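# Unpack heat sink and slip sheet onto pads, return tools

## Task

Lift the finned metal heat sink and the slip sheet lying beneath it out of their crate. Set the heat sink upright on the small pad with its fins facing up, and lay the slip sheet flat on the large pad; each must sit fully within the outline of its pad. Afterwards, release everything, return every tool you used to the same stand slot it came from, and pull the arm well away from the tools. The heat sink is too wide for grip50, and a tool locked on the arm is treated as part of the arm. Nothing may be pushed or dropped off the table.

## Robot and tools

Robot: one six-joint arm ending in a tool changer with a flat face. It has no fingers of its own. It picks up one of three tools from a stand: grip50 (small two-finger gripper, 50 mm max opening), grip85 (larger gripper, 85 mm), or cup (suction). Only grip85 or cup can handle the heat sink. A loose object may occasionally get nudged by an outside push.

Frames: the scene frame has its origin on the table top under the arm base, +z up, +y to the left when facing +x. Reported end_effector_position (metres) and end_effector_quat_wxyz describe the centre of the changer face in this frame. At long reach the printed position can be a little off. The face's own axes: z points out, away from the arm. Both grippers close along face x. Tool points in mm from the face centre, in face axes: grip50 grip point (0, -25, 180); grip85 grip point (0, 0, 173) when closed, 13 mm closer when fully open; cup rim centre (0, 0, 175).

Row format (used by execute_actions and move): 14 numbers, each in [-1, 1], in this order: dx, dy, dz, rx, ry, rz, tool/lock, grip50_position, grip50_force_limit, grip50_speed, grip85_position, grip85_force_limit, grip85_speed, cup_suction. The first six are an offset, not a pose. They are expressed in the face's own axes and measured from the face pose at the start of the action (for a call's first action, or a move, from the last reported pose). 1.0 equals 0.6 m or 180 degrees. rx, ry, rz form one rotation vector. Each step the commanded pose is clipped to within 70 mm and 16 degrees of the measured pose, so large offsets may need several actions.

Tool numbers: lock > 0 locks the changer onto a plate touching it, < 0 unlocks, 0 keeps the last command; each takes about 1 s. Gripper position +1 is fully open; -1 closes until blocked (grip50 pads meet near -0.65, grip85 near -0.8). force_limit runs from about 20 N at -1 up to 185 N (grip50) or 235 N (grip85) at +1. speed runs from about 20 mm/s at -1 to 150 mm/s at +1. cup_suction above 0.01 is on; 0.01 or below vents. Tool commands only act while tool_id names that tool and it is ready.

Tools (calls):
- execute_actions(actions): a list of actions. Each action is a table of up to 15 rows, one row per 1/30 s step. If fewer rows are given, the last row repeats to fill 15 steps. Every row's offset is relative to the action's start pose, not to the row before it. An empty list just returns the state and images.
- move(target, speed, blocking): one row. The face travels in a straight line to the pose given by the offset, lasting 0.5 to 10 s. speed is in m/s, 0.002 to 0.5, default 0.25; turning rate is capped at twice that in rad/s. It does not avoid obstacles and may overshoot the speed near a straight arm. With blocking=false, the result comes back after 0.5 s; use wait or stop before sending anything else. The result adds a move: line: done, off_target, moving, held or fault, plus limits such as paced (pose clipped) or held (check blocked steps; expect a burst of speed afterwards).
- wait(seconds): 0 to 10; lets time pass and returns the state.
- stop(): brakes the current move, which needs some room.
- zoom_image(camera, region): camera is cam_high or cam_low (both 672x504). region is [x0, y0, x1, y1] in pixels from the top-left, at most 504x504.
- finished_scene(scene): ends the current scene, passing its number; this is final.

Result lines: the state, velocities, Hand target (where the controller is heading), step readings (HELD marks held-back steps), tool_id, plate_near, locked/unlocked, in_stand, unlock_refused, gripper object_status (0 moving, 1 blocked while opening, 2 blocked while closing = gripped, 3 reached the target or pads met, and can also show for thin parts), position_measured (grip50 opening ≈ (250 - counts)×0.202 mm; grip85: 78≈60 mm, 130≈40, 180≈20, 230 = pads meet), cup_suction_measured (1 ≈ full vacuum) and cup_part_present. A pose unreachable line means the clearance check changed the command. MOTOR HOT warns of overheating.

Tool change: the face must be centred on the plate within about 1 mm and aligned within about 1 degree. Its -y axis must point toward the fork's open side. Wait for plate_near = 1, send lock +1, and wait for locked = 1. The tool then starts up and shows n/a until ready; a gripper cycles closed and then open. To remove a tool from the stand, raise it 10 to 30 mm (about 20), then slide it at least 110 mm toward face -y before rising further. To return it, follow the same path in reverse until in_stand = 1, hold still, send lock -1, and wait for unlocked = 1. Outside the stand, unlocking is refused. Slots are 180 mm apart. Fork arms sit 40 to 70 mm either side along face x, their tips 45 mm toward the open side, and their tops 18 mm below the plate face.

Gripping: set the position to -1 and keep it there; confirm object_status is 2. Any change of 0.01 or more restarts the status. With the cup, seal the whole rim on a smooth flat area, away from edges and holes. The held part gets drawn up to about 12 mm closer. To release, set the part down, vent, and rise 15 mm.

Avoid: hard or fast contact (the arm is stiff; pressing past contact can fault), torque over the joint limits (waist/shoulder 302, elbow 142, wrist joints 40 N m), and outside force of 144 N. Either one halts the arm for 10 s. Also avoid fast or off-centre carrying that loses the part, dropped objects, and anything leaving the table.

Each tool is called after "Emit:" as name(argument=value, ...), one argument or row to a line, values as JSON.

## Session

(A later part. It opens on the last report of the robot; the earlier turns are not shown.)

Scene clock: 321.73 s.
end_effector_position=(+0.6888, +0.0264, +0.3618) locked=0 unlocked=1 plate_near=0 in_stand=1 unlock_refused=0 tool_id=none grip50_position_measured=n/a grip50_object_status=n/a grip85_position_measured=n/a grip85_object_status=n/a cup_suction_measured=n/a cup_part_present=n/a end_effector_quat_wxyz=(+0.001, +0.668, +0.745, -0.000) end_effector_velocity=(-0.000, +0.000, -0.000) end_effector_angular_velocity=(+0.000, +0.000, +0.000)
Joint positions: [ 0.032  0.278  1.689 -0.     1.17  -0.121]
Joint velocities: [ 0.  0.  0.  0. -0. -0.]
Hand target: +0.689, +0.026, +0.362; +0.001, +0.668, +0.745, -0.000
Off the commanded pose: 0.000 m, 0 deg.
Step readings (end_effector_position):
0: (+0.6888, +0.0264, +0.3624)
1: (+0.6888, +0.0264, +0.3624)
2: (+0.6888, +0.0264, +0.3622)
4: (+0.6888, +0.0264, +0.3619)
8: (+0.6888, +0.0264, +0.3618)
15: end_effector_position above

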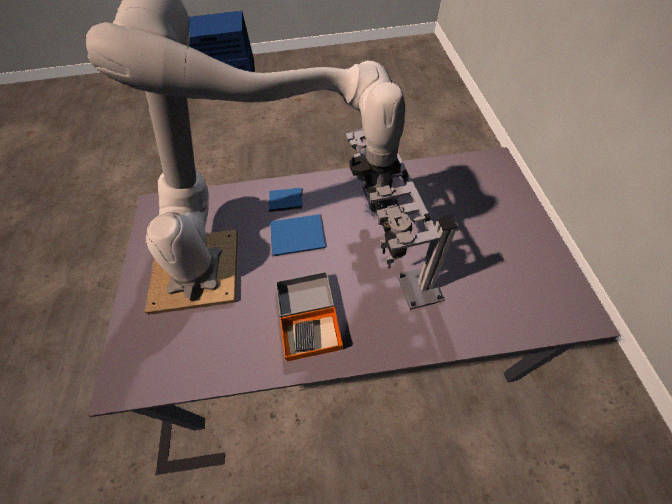

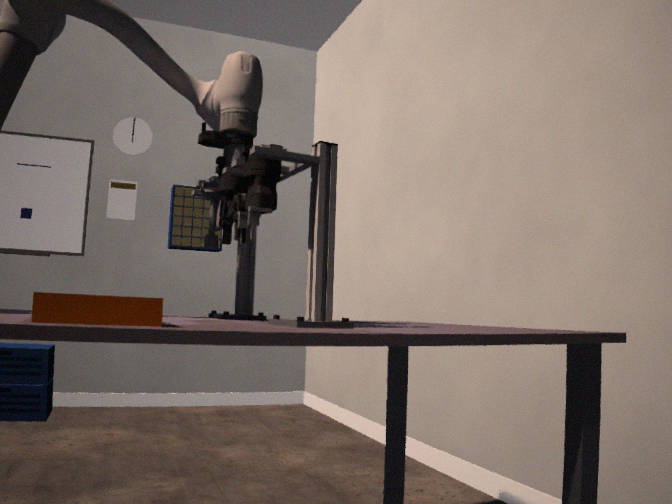

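Emit:
execute_actions(
  actions=[
    [[0,0,0.001,0,0,0,0,1,0,0,1,0,0,0]],
  ],
)

Scene clock: 324.43 s.
end_effector_position=(+0.6888, +0.0264, +0.3612) locked=0 unlocked=1 plate_near=0 in_stand=1 unlock_refused=0 tool_id=none grip50_position_measured=n/a grip50_object_status=n/a grip85_position_measured=n/a grip85_object_status=n/a cup_suction_measured=n/a cup_part_present=n/a end_effector_quat_wxyz=(+0.001, +0.668, +0.745, -0.000) end_effector_velocity=(-0.001, +0.000, -0.001) end_effector_angular_velocity=(-0.001, +0.002, +0.000)
Joint positions: [ 0.032  0.278  1.689 -0.     1.169 -0.121]
Joint velocities: [ 0.     0.     0.001 -0.001  0.001  0.   ]
Hand target: +0.689, +0.026, +0.361; +0.001, +0.668, +0.745, -0.000
Off the commanded pose: 0.000 m, 0 deg.
Step readings (end_effector_position):
0: (+0.6888, +0.0264, +0.3618)
1: (+0.6888, +0.0264, +0.3618)
2: (+0.6888, +0.0264, +0.3616)
4: (+0.6888, +0.0264, +0.3613)
8: (+0.6888, +0.0264, +0.3613)
15: end_effector_position above

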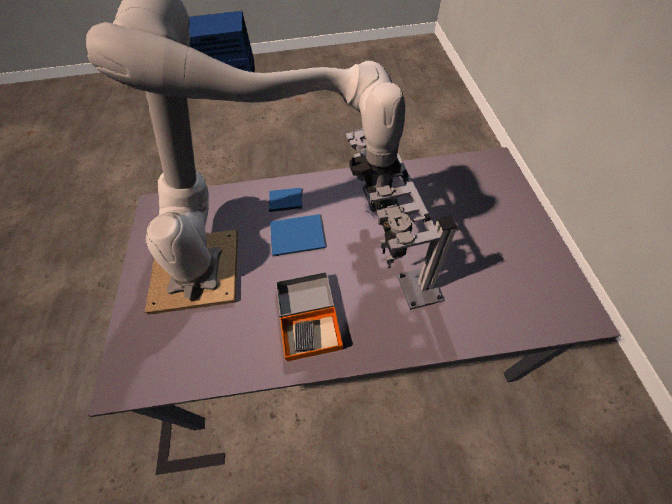

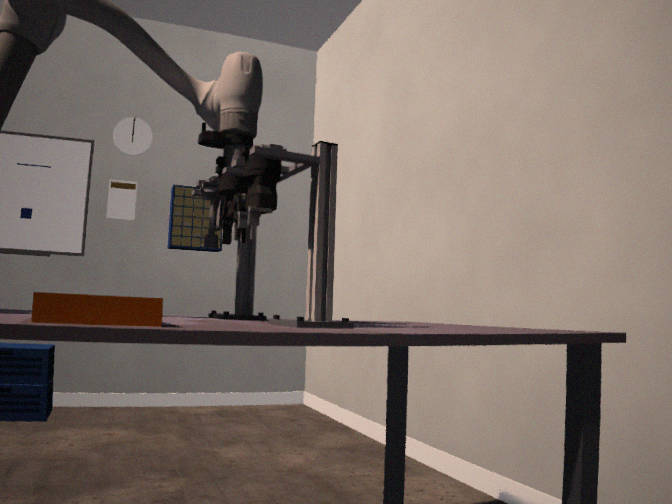

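Emit:
execute_actions(
  actions=[
    [[0,0,0.001,0,0,0,0,1,0,0,1,0,0,0]],
  ],
)

Scene clock: 326.20 s.
end_effector_position=(+0.6888, +0.0264, +0.3607) locked=0 unlocked=1 plate_near=1 in_stand=1 unlock_refused=0 tool_id=none grip50_position_measured=n/a grip50_object_status=n/a grip85_position_measured=n/a grip85_object_status=n/a cup_suction_measured=n/a cup_part_present=n/a end_effector_quat_wxyz=(+0.001, +0.668, +0.745, -0.000) end_effector_velocity=(+0.000, -0.000, -0.000) end_effector_angular_velocity=(-0.000, -0.000, +0.001)
Joint positions: [ 0.032  0.279  1.69  -0.     1.168 -0.121]
Joint velocities: [-0.     0.    -0.    -0.    -0.    -0.001]
Hand target: +0.689, +0.026, +0.361; +0.001, +0.668, +0.745, -0.000
Off the commanded pose: 0.000 m, 0 deg.
Step readings (end_effector_position):
0: (+0.6888, +0.0264, +0.3612)
1: (+0.6888, +0.0264, +0.3612)
2: (+0.6888, +0.0264, +0.3610)
4: (+0.6888, +0.0264, +0.3607)
8: (+0.6888, +0.0264, +0.3607)
15: end_effector_position above

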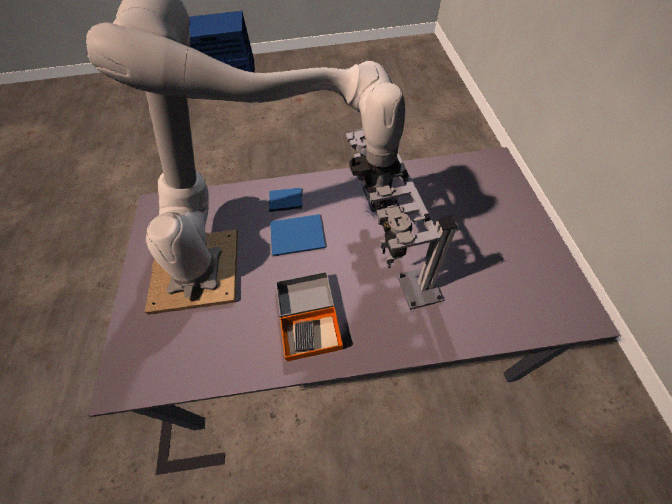

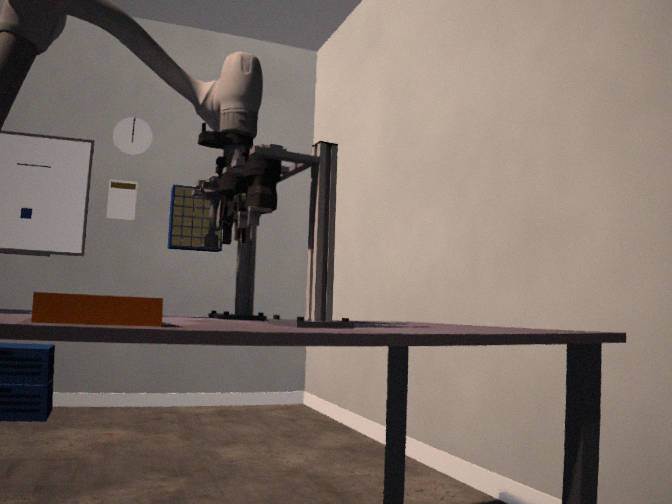

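Emit:
execute_actions(
  actions=[
    [[0,0,0.0005,0,0,0,1,1,0,0,1,0,0,0]],
  ],
)

Emit:
zoom_image(
  camera="cam_high",
  region=[270, 300, 350, 365],
)

Emit:
zoom_image(
  camera="cam_high",
  region=[260, 180, 340, 260],
)

Emit:
zoom_image(
  camera="cam_low",
  region=[0, 270, 200, 350],
)

Scene clock: 330.67 s.
end_effector_position=(+0.6888, +0.0264, +0.3604) locked=0 unlocked=0 plate_near=1 in_stand=1 unlock_refused=0 tool_id=none grip50_position_measured=n/a grip50_object_status=n/a grip85_position_measured=n/a grip85_object_status=n/a cup_suction_measured=n/a cup_part_present=n/a end_effector_quat_wxyz=(+0.001, +0.668, +0.745, -0.000) end_effector_velocity=(+0.000, -0.000, -0.000) end_effector_angular_velocity=(-0.002, +0.001, +0.000)
Joint positions: [ 0.032  0.279  1.69  -0.     1.167 -0.121]
Joint velocities: [-0.     0.001 -0.    -0.002  0.001  0.   ]
Hand target: +0.689, +0.026, +0.360; +0.001, +0.668, +0.745, -0.000
Off the commanded pose: 0.000 m, 0 deg.
Step readings (end_effector_position):
0: (+0.6888, +0.0264, +0.3606)
1: (+0.6888, +0.0264, +0.3606)
2: (+0.6888, +0.0264, +0.3605)
4: (+0.6888, +0.0264, +0.3604)
8: (+0.6888, +0.0264, +0.3604)
15: end_effector_position above

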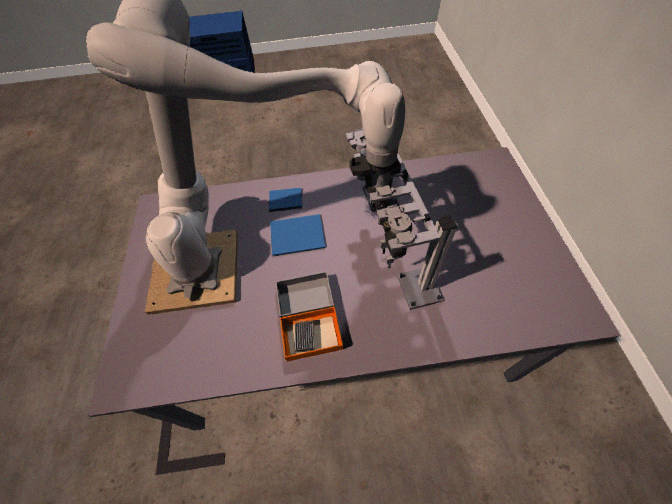

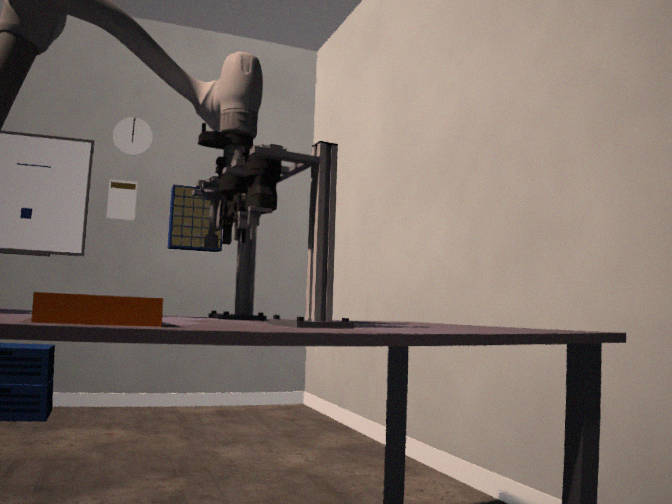

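Region (270, 300, 350, 365) of cam_high's 672x504 image, scaled by 6.300, with more detail than that image has; it fills the top 410 rows of this view, and the rest is white.

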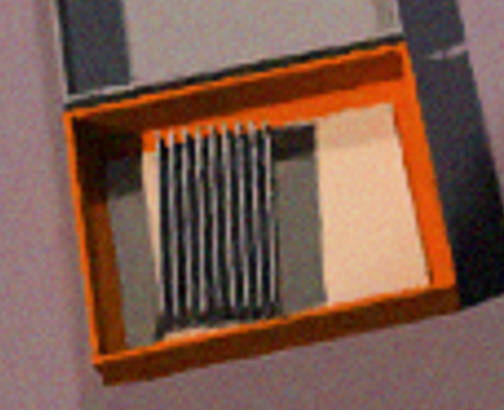

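Region (260, 180, 340, 260) of cam_high's 672x504 image, scaled by 6.300, with more detail than that image has.

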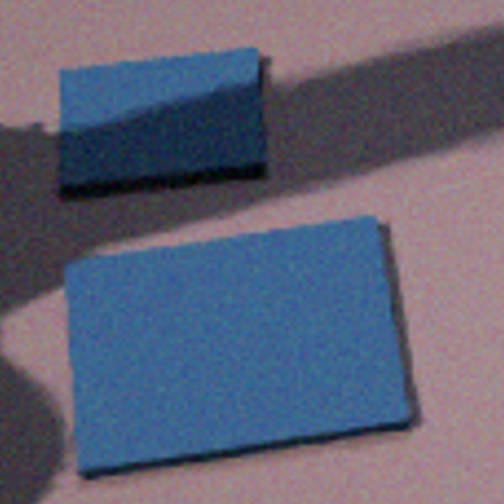

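Region (0, 270, 200, 350) of cam_low's 672x504 image, scaled by 2.520, with more detail than that image has; it fills the top 202 rows of this view, and the rest is white.

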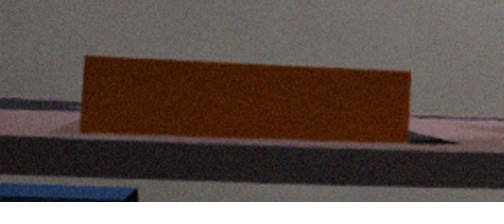

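Emit:
move(
  target=[0, 0, -0.0333, 0, 0, 0, 1, 1, 0, 0, 1, 0, 0, 0],
  speed=0.06,
)

Scene clock: 390.53 s.
end_effector_position=(+0.6888, +0.0264, +0.3804) locked=1 unlocked=0 plate_near=1 in_stand=0 unlock_refused=0 tool_id=grip85 grip50_position_measured=n/a grip50_object_status=n/a grip85_position_measured=3 grip85_object_status=3 cup_suction_measured=n/a cup_part_present=n/a end_effector_quat_wxyz=(+0.001, +0.668, +0.745, -0.000) end_effector_velocity=(-0.000, +0.000, +0.001) end_effector_angular_velocity=(-0.000, -0.002, +0.000)
Joint positions: [ 0.032  0.267  1.668 -0.     1.202 -0.121]
Joint velocities: [ 0.    -0.001  0.    -0.    -0.001  0.   ]
Hand target: +0.689, +0.026, +0.380; +0.001, +0.668, +0.745, -0.000
Off the commanded pose: 0.000 m, 0 deg.
move: done

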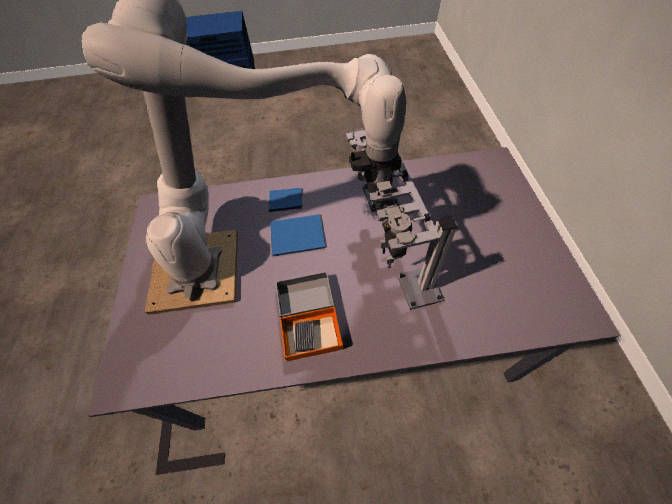

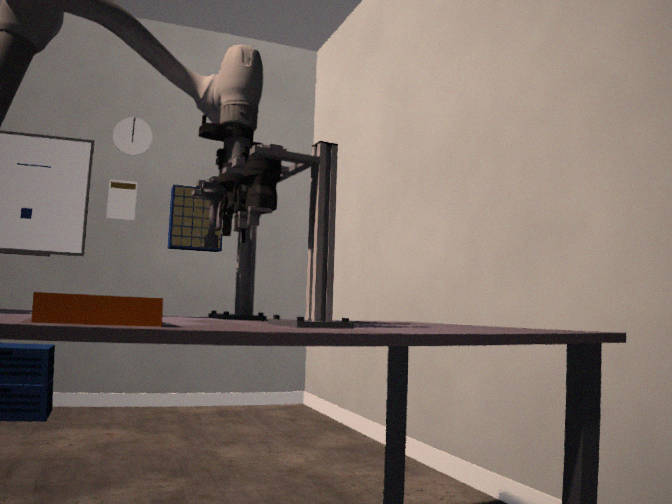

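Emit:
move(
  target=[0, -0.2, 0, 0, 0, 0, 0, 1, 0, 0, 1, 0, 0, 0],
  speed=0.15,
)

Scene clock: 394.57 s.
end_effector_position=(+0.5695, +0.0134, +0.3801) locked=1 unlocked=0 plate_near=1 in_stand=0 unlock_refused=0 tool_id=grip85 grip50_position_measured=n/a grip50_object_status=n/a grip85_position_measured=3 grip85_object_status=3 cup_suction_measured=n/a cup_part_present=n/a end_effector_quat_wxyz=(+0.001, +0.668, +0.745, -0.000) end_effector_velocity=(+0.000, +0.000, +0.000) end_effector_angular_velocity=(+0.000, -0.001, +0.000)
Joint positions: [ 0.006  0.084  1.89  -0.     1.162 -0.147]
Joint velocities: [ 0.    -0.     0.     0.001 -0.    -0.   ]
Hand target: +0.569, +0.013, +0.380; +0.001, +0.668, +0.745, -0.000
Off the commanded pose: 0.000 m, 0 deg.
move: done

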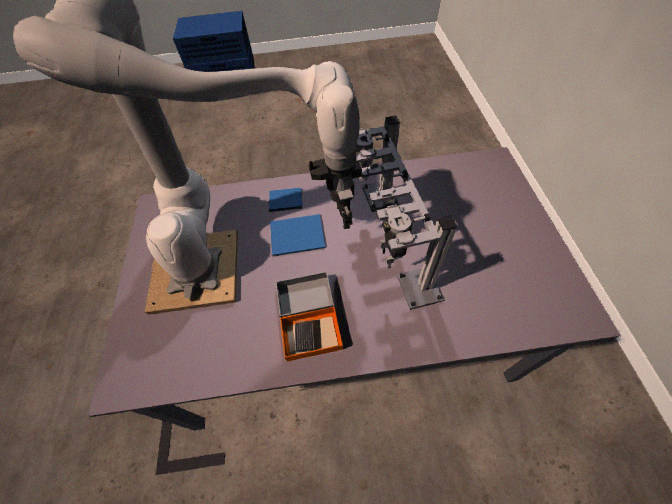

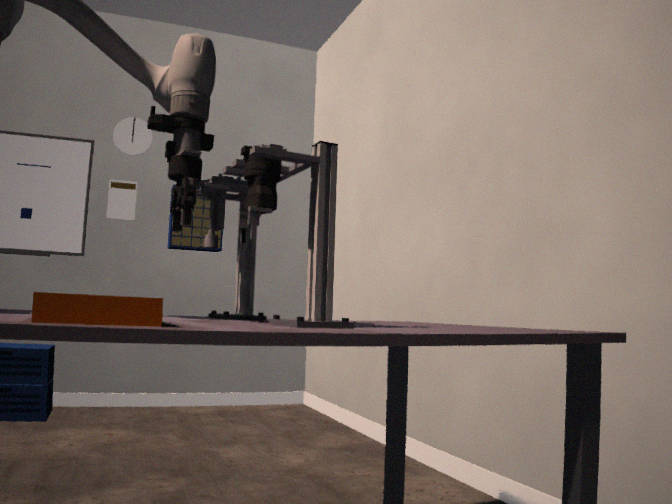

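Emit:
move(
  target=[-0.5132, -0.3593, 0.2002, 0, 0, 0.548, 0, 1, 0, 0, 0.75, 0, 0, 0],
  speed=0.4,
)

Emit:
zoom_image(
  camera="cam_high",
  region=[255, 270, 355, 370],
)

Emit:
zoom_image(
  camera="cam_low",
  region=[0, 150, 200, 340],
)

Scene clock: 405.10 s.
end_effector_position=(+0.3889, -0.3158, +0.2600) locked=1 unlocked=0 plate_near=1 in_stand=0 unlock_refused=0 tool_id=grip85 grip50_position_measured=n/a grip50_object_status=n/a grip85_position_measured=35 grip85_object_status=3 cup_suction_measured=n/a cup_part_present=n/a end_effector_quat_wxyz=(-0.000, +1.000, -0.021, +0.001) end_effector_velocity=(+0.000, -0.001, +0.000) end_effector_angular_velocity=(-0.001, +0.000, -0.000)
Joint positions: [-0.71   0.089  2.137  0.006  0.912  0.854]
Joint velocities: [-0.001  0.    -0.001 -0.001  0.     0.   ]
Hand target: +0.389, -0.316, +0.260; -0.000, +1.000, -0.021, +0.001
Off the commanded pose: 0.001 m, 0 deg.
move: done

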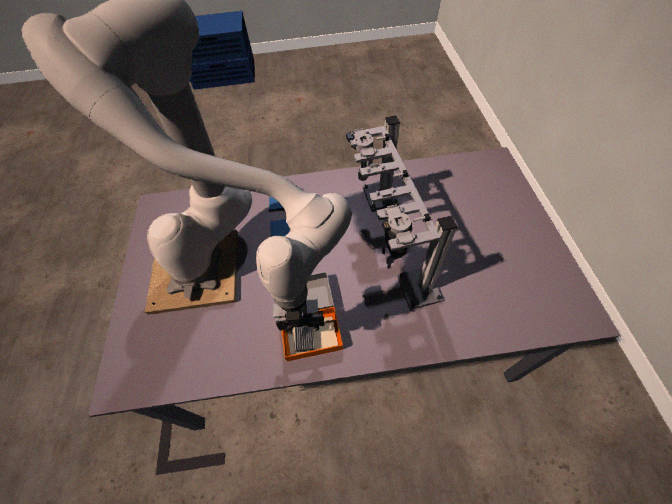

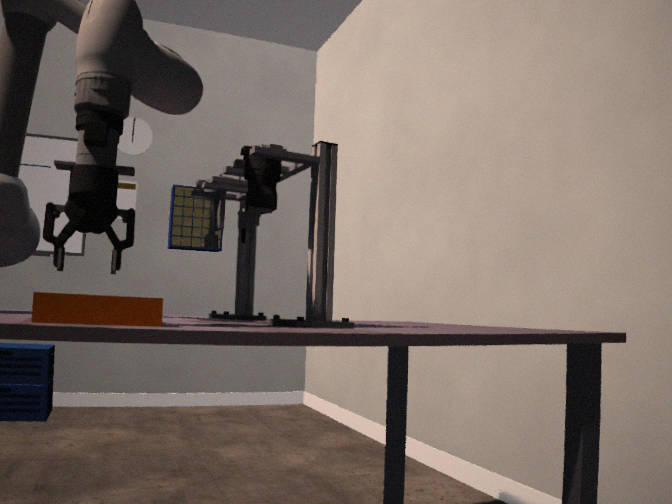

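Region (255, 270, 355, 370) of cam_high's 672x504 image, scaled by 5.040, with more detail than that image has.

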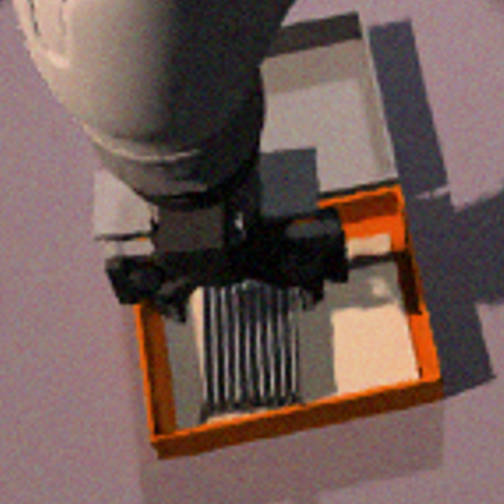

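Region (0, 150, 200, 340) of cam_low's 672x504 image, scaled by 2.520, with more detail than that image has; it fills the top 479 rows of this view, and the rest is white.

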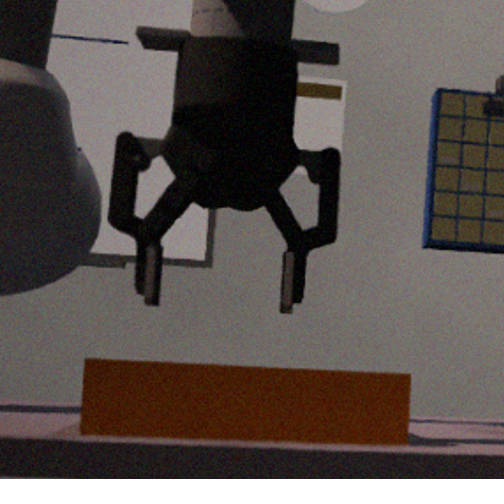

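Emit:
move(
  target=[-0.0047, 0.0085, 0.0533, 0, 0, 0, 0, 1, 0, 0, 0.75, 0, 0, 0],
  speed=0.1,
)

Emit:
zoom_image(
  camera="cam_high",
  region=[270, 305, 345, 365],
)

Emit:
zoom_image(
  camera="cam_low",
  region=[20, 220, 180, 340],
)

Scene clock: 434.23 s.
end_effector_position=(+0.3860, -0.3208, +0.2280) locked=1 unlocked=0 plate_near=1 in_stand=0 unlock_refused=0 tool_id=grip85 grip50_position_measured=n/a grip50_object_status=n/a grip85_position_measured=35 grip85_object_status=3 cup_suction_measured=n/a cup_part_present=n/a end_effector_quat_wxyz=(-0.000, +1.000, -0.021, +0.001) end_effector_velocity=(-0.000, +0.000, +0.000) end_effector_angular_velocity=(+0.001, +0.000, -0.000)
Joint positions: [-0.721  0.129  2.164  0.007  0.845  0.842]
Joint velocities: [-0.     0.    -0.     0.001  0.001 -0.001]
Hand target: +0.386, -0.321, +0.228; -0.000, +1.000, -0.021, +0.001
Off the commanded pose: 0.000 m, 0 deg.
move: done

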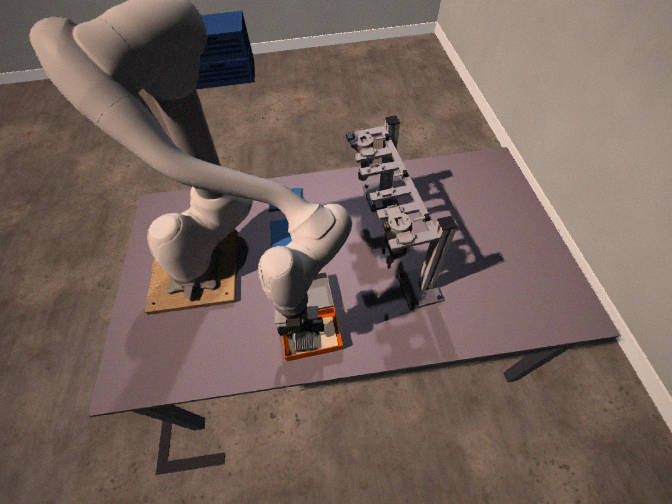

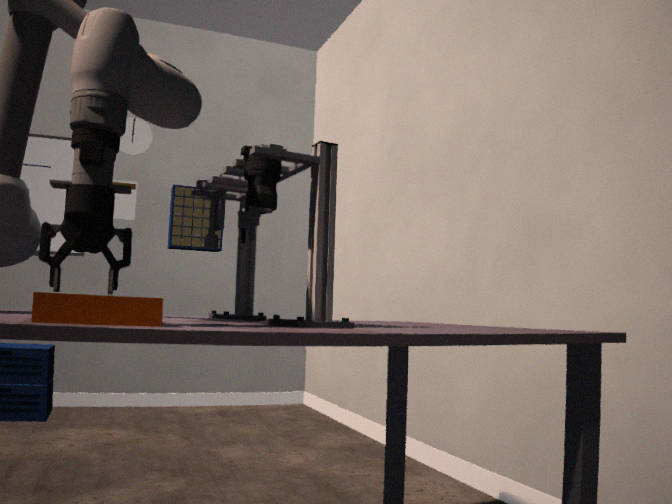

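Region (270, 305, 345, 365) of cam_high's 672x504 image, scaled by 6.720, with more detail than that image has; it fills the top 403 rows of this view, and the rest is white.

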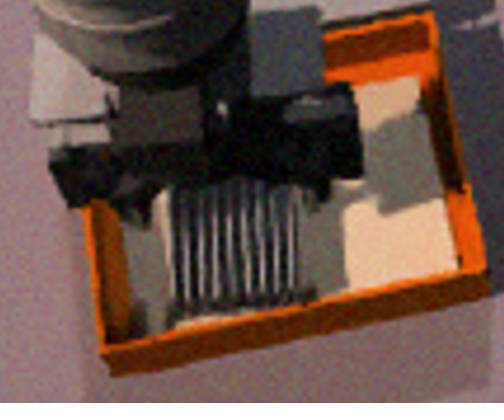

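Region (20, 220, 180, 340) of cam_low's 672x504 image, scaled by 3.150, with more detail than that image has; it fills the top 378 rows of this view, and the rest is white.

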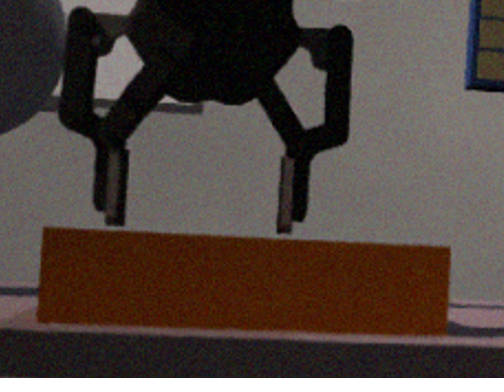

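Emit:
execute_actions(
  actions=[
    [[0.001,0,0.001,0,0,0,0,1,0,0,0.75,0,0,0],[0.002,0,0.002,0,0,0,0,1,0,0,0.75,0,0,0],[0.0033,0,0.004,0,0,0,0,1,0,0,0.75,0,0,0],[0.0033,0,0.007,0,0,0,0,1,0,0,0.75,0,0,0],[0.0033,0,0.011,0,0,0,0,1,0,0,0.75,0,0,0],[0.0033,0,0.015,0,0,0,0,1,0,0,0.75,0,0,0],[0.0033,0,0.02,0,0,0,0,1,0,0,0.75,0,0,0],[0.0033,0,0.025,0,0,0,0,1,0,0,0.75,0,0,0],[0.0033,0,0.03,0,0,0,0,1,0,0,0.75,0,0,0],[0.0033,0,0.035,0,0,0,0,1,0,0,0.75,0,0,0],[0.0033,0,0.039,0,0,0,0,1,0,0,0.75,0,0,0],[0.0033,0,0.043,0,0,0,0,1,0,0,0.75,0,0,0],[0.0033,0,0.046,0,0,0,0,1,0,0,0.75,0,0,0],[0.0033,0,0.048,0,0,0,0,1,0,0,0.75,0,0,0],[0.0033,0,0.049,0,0,0,0,1,0,0,0.75,0,0,0]],
  ],
)

Emit:
zoom_image(
  camera="cam_high",
  region=[270, 305, 345, 365],
)

Scene clock: 445.13 s.
end_effector_position=(+0.3880, -0.3208, +0.2001) locked=1 unlocked=0 plate_near=1 in_stand=0 unlock_refused=0 tool_id=grip85 grip50_position_measured=n/a grip50_object_status=n/a grip85_position_measured=35 grip85_object_status=3 cup_suction_measured=n/a cup_part_present=n/a end_effector_quat_wxyz=(-0.000, +1.000, -0.021, +0.001) end_effector_velocity=(+0.000, -0.000, -0.042) end_effector_angular_velocity=(+0.001, +0.001, -0.001)
Joint positions: [-0.719  0.169  2.184  0.007  0.785  0.845]
Joint velocities: [ 0.     0.059  0.031  0.001 -0.088  0.   ]
Hand target: +0.388, -0.321, +0.199; -0.000, +1.000, -0.021, +0.001
Off the commanded pose: 0.001 m, 0 deg.
Step readings (end_effector_position):
0: (+0.3860, -0.3208, +0.2280)
1: (+0.3860, -0.3208, +0.2280)
2: (+0.3863, -0.3208, +0.2279)
4: (+0.3875, -0.3209, +0.2265)
8: (+0.3880, -0.3209, +0.2183)
15: end_effector_position above

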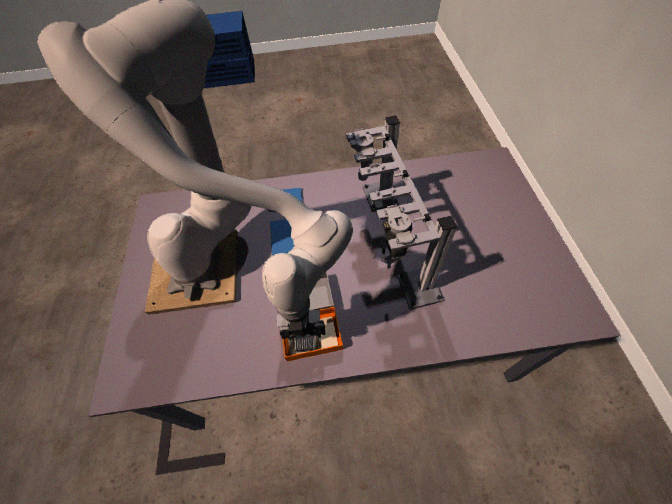

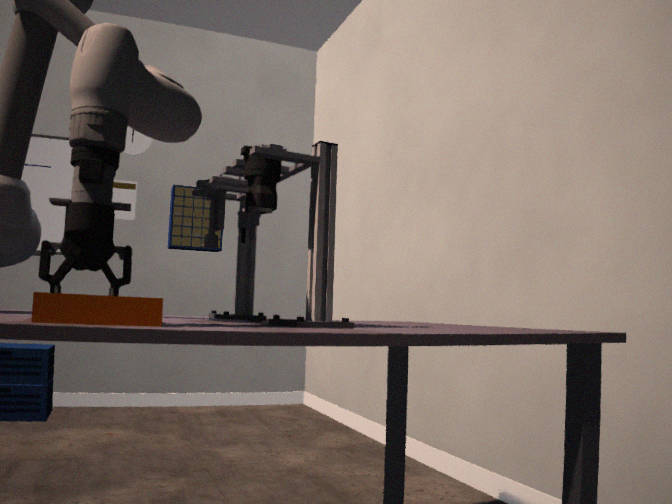

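Region (270, 305, 345, 365) of cam_high's 672x504 image, scaled by 6.720, with more detail than that image has; it fills the top 403 rows of this view, and the rest is white.

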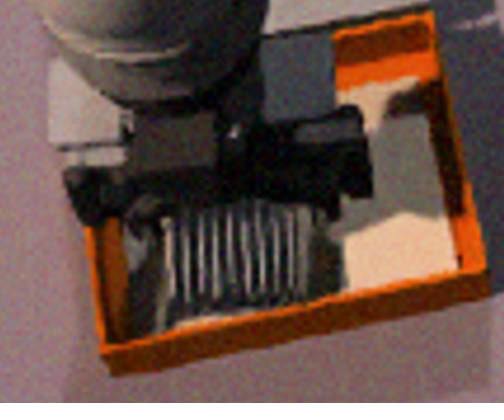

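Emit:
execute_actions(
  actions=[
    [[0,0,0.0025,0,0,0,0,1,0,0,-1,-0.5,-0.4,0]],
  ],
)

Scene clock: 448.23 s.
end_effector_position=(+0.3880, -0.3208, +0.1986) locked=1 unlocked=0 plate_near=1 in_stand=0 unlock_refused=0 tool_id=grip85 grip50_position_measured=n/a grip50_object_status=n/a grip85_position_measured=80 grip85_object_status=0 cup_suction_measured=n/a cup_part_present=n/a end_effector_quat_wxyz=(-0.000, +1.000, -0.021, +0.001) end_effector_velocity=(-0.000, +0.000, +0.000) end_effector_angular_velocity=(-0.000, +0.001, +0.001)
Joint positions: [-0.719  0.171  2.185  0.007  0.782  0.845]
Joint velocities: [ 0.    -0.     0.    -0.001  0.     0.   ]
Hand target: +0.388, -0.321, +0.199; -0.000, +1.000, -0.021, +0.001
Off the commanded pose: 0.000 m, 0 deg.
Step readings (end_effector_position):
0: (+0.3880, -0.3209, +0.1986)
1: (+0.3880, -0.3209, +0.1986)
2: (+0.3880, -0.3209, +0.1986)
4: (+0.3880, -0.3208, +0.1986)
8: (+0.3880, -0.3208, +0.1986)
15: end_effector_position above

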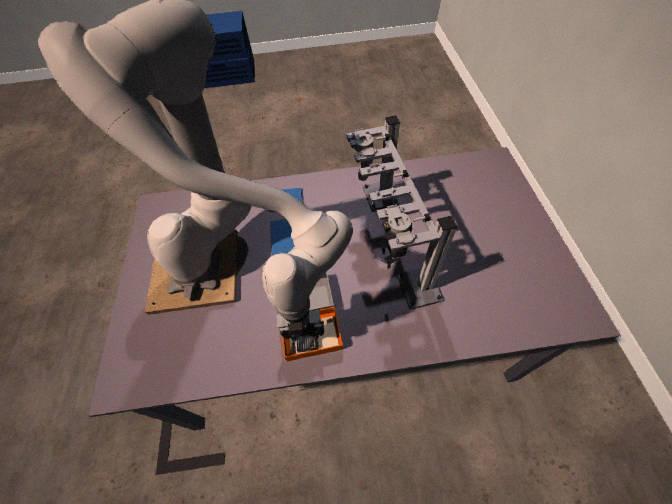

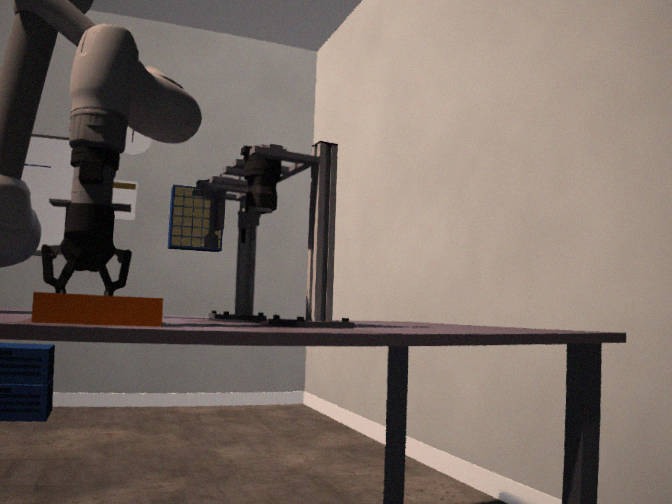

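Closed at ~60 mm. Lift 70 mm.

Emit:
move(
  target=[0, 0, -0.1167, 0, 0, 0, 0, 1, 0, 0, -1, -0.5, -0.4, 0],
  speed=0.12,
)

Emit:
zoom_image(
  camera="cam_low",
  region=[20, 200, 180, 340],
)

Emit:
zoom_image(
  camera="cam_high",
  region=[265, 295, 350, 365],
)

Scene clock: 453.20 s.
end_effector_position=(+0.3878, -0.3208, +0.2685) locked=1 unlocked=0 plate_near=1 in_stand=0 unlock_refused=0 tool_id=grip85 grip50_position_measured=n/a grip50_object_status=n/a grip85_position_measured=80 grip85_object_status=2 cup_suction_measured=n/a cup_part_present=n/a end_effector_quat_wxyz=(-0.000, +1.000, -0.021, +0.001) end_effector_velocity=(+0.000, -0.000, +0.000) end_effector_angular_velocity=(+0.000, -0.000, +0.000)
Joint positions: [-0.719  0.083  2.125  0.006  0.931  0.846]
Joint velocities: [ 0.     0.    -0.001  0.     0.     0.   ]
Hand target: +0.388, -0.321, +0.269; -0.000, +1.000, -0.021, +0.001
Off the commanded pose: 0.000 m, 0 deg.
move: done

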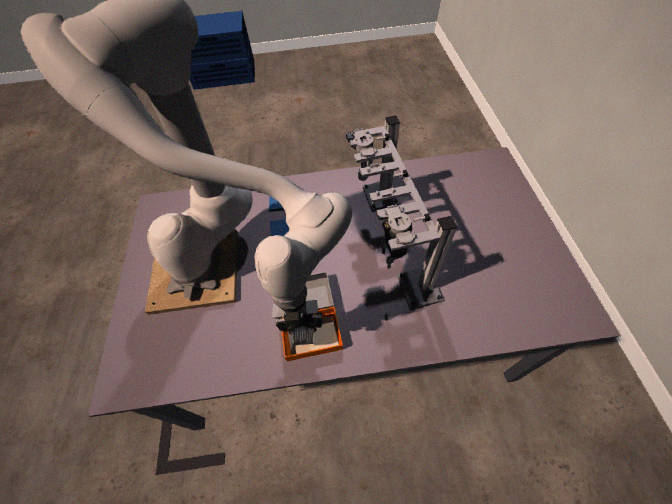

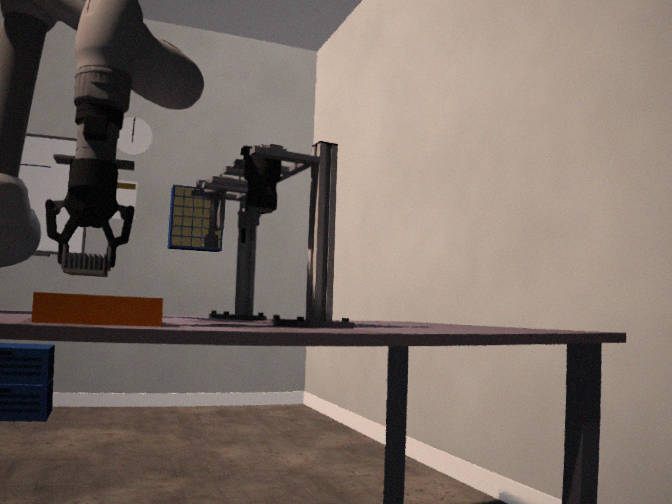

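Region (20, 200, 180, 340) of cam_low's 672x504 image, scaled by 3.150, with more detail than that image has; it fills the top 441 rows of this view, and the rest is white.

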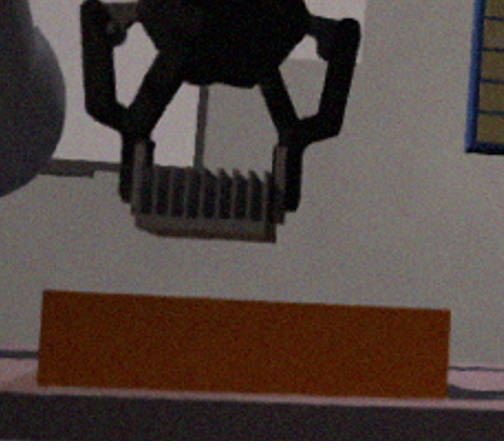

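Region (265, 295, 350, 365) of cam_high's 672x504 image, scaled by 5.929, with more detail than that image has; it fills the top 415 rows of this view, and the rest is white.

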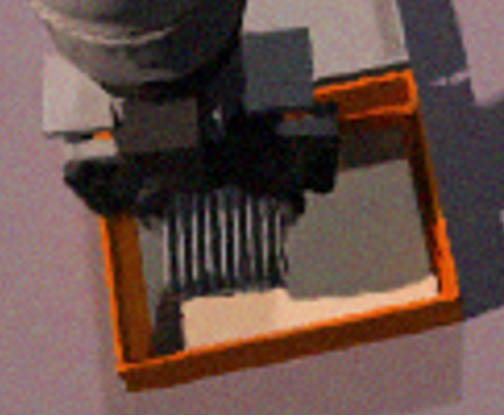

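Emit:
move(
  target=[-0.09, -1.0, 0.0558, 0, 0, -0.5044, 0, 1, 0, 0, -1, -0.5, -0.4, 0],
  speed=0.35,
)

Emit:
zoom_image(
  camera="cam_high",
  region=[250, 150, 330, 225],
)

Scene clock: 466.70 s.
end_effector_position=(+0.3592, +0.2802, +0.2344) locked=1 unlocked=0 plate_near=1 in_stand=0 unlock_refused=0 tool_id=grip85 grip50_position_measured=n/a grip50_object_status=n/a grip85_position_measured=80 grip85_object_status=2 cup_suction_measured=n/a cup_part_present=n/a end_effector_quat_wxyz=(+0.001, +0.717, +0.697, -0.000) end_effector_velocity=(+0.000, +0.000, +0.000) end_effector_angular_velocity=(-0.000, -0.002, +0.001)
Joint positions: [ 0.633  0.05   2.237 -0.006  0.85   0.621]
Joint velocities: [ 0.001 -0.    -0.    -0.001 -0.001  0.   ]
Hand target: +0.359, +0.280, +0.234; +0.001, +0.717, +0.697, -0.000
Off the commanded pose: 0.001 m, 0 deg.
move: done

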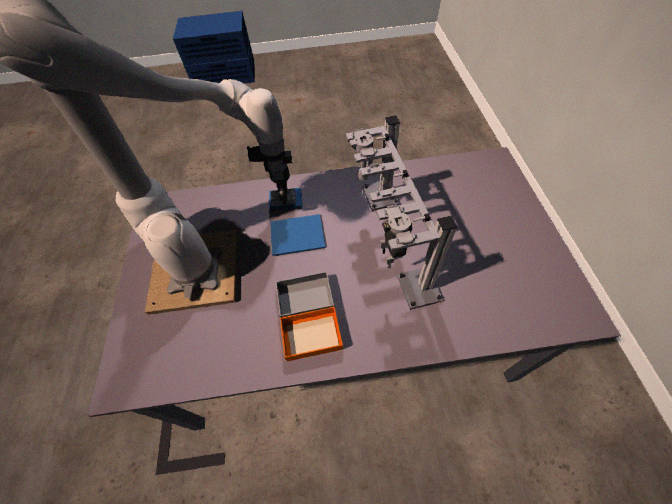

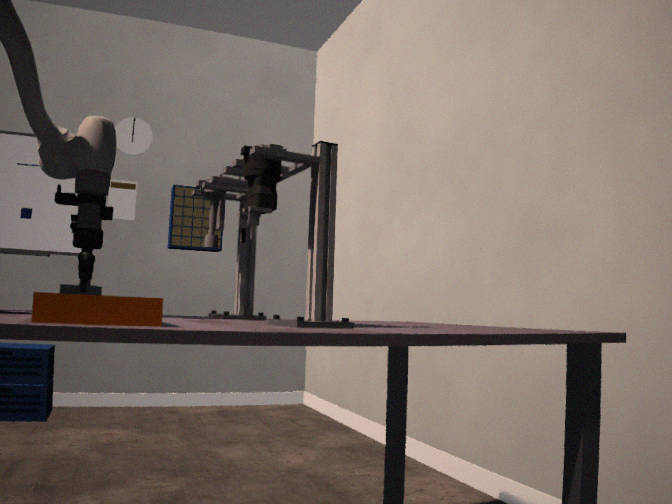

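Region (250, 150, 330, 225) of cam_high's 672x504 image, scaled by 6.300, with more detail than that image has; it fills the top 472 rows of this view, and the rest is white.

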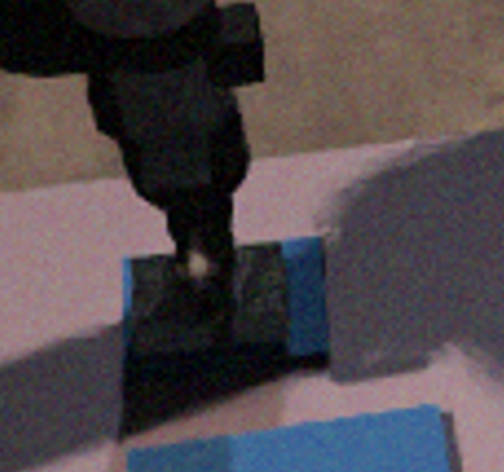

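Emit:
move(
  target=[0.0531, 0.0032, 0.0373, 0, 0, 0, 0, 1, 0, 0, -1, -0.5, -0.4, 0],
  speed=0.08,
)

Emit:
zoom_image(
  camera="cam_high",
  region=[258, 170, 318, 220],
)

Scene clock: 478.53 s.
end_effector_position=(+0.3621, +0.3119, +0.2120) locked=1 unlocked=0 plate_near=1 in_stand=0 unlock_refused=0 tool_id=grip85 grip50_position_measured=n/a grip50_object_status=n/a grip85_position_measured=80 grip85_object_status=2 cup_suction_measured=n/a cup_part_present=n/a end_effector_quat_wxyz=(+0.001, +0.717, +0.697, -0.000) end_effector_velocity=(+0.000, +0.000, -0.000) end_effector_angular_velocity=(-0.001, -0.000, +0.001)
Joint positions: [ 0.686  0.115  2.219 -0.006  0.804  0.674]
Joint velocities: [ 0.     0.    -0.    -0.001 -0.     0.   ]
Hand target: +0.362, +0.312, +0.212; +0.001, +0.717, +0.697, -0.000
Off the commanded pose: 0.000 m, 0 deg.
move: done

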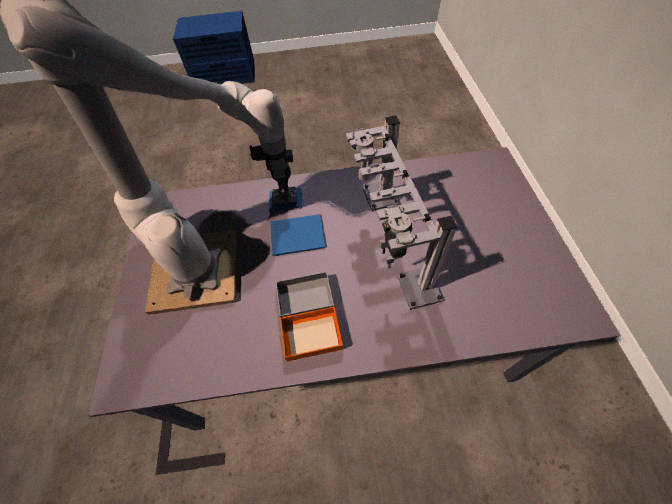

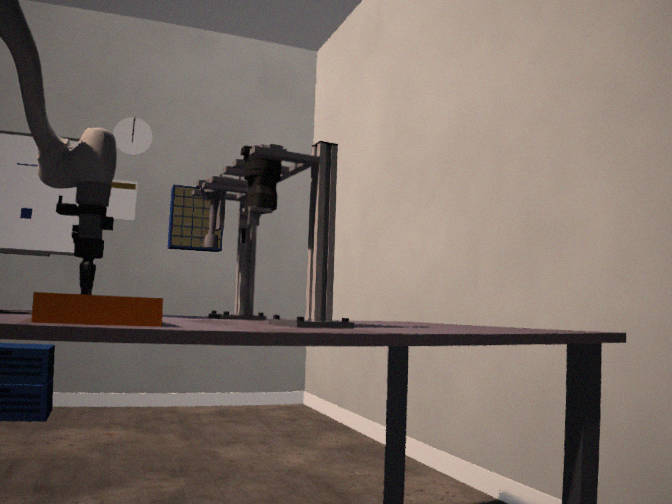

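Region (258, 170, 318, 220) of cam_high's 672x504 image, scaled by 8.400, with more detail than that image has.

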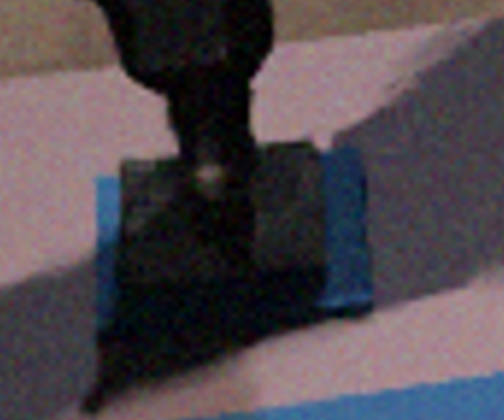

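Emit:
execute_actions(
  actions=[
    [[0,0,0.0007,0,0,0,0,1,0,0,-1,-0.5,-0.4,0],[0,0,0.0014,0,0,0,0,1,0,0,-1,-0.5,-0.4,0],[0,0,0.0021,0,0,0,0,1,0,0,-1,-0.5,-0.4,0],[0,0,0.0028,0,0,0,0,1,0,0,-1,-0.5,-0.4,0],[0,0,0.0035,0,0,0,0,1,0,0,-1,-0.5,-0.4,0],[0,0,0.0042,0,0,0,0,1,0,0,-1,-0.5,-0.4,0],[0,0,0.0049,0,0,0,0,1,0,0,-1,-0.5,-0.4,0],[0,0,0.0056,0,0,0,0,1,0,0,-1,-0.5,-0.4,0]],
    [[0,0,0.0014,0,0,0,0,1,0,0,-1,-0.5,-0.4,0]],
  ],
)

Scene clock: 488.40 s.
end_effector_position=(+0.3620, +0.3119, +0.2078) locked=1 unlocked=0 plate_near=1 in_stand=0 unlock_refused=0 tool_id=grip85 grip50_position_measured=n/a grip50_object_status=n/a grip85_position_measured=80 grip85_object_status=2 cup_suction_measured=n/a cup_part_present=n/a end_effector_quat_wxyz=(+0.001, +0.717, +0.697, -0.000) end_effector_velocity=(-0.000, -0.000, -0.000) end_effector_angular_velocity=(-0.001, +0.001, +0.001)
Joint positions: [ 0.686  0.121  2.222 -0.006  0.795  0.674]
Joint velocities: [ 0.     0.     0.    -0.001  0.001 -0.   ]
Hand target: +0.362, +0.312, +0.208; +0.001, +0.717, +0.697, -0.000
Off the commanded pose: 0.000 m, 0 deg.
Step readings (end_effector_position; steps 1 to 15: 1st action; 16 to 30: 2nd action):
0: (+0.3621, +0.3119, +0.2120)
1: (+0.3621, +0.3119, +0.2120)
2: (+0.3621, +0.3120, +0.2119)
4: (+0.3623, +0.3121, +0.2113)
8: (+0.3621, +0.3119, +0.2093)
15: (+0.3620, +0.3119, +0.2086)
16: (+0.3621, +0.3119, +0.2086)
17: (+0.3621, +0.3119, +0.2082)
19: (+0.3620, +0.3119, +0.2078)
23: (+0.3620, +0.3119, +0.2078)
30: end_effector_position above

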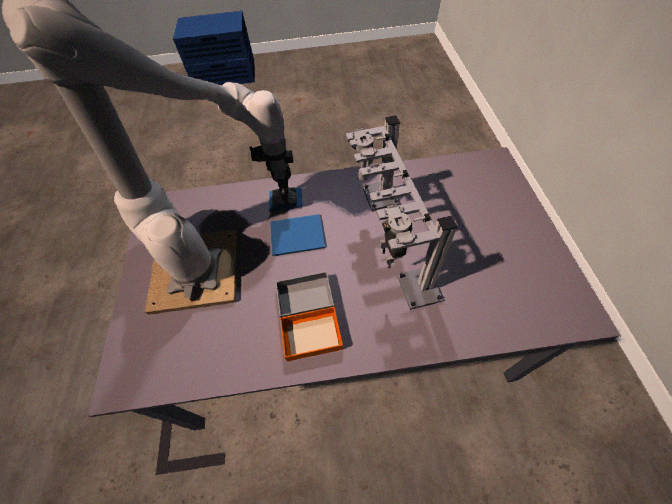

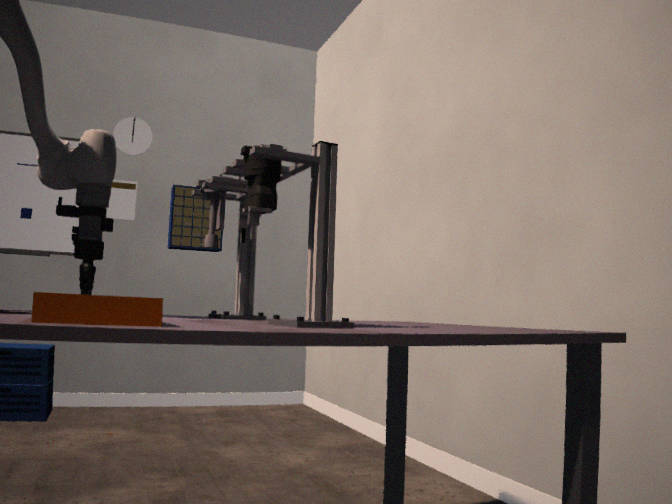

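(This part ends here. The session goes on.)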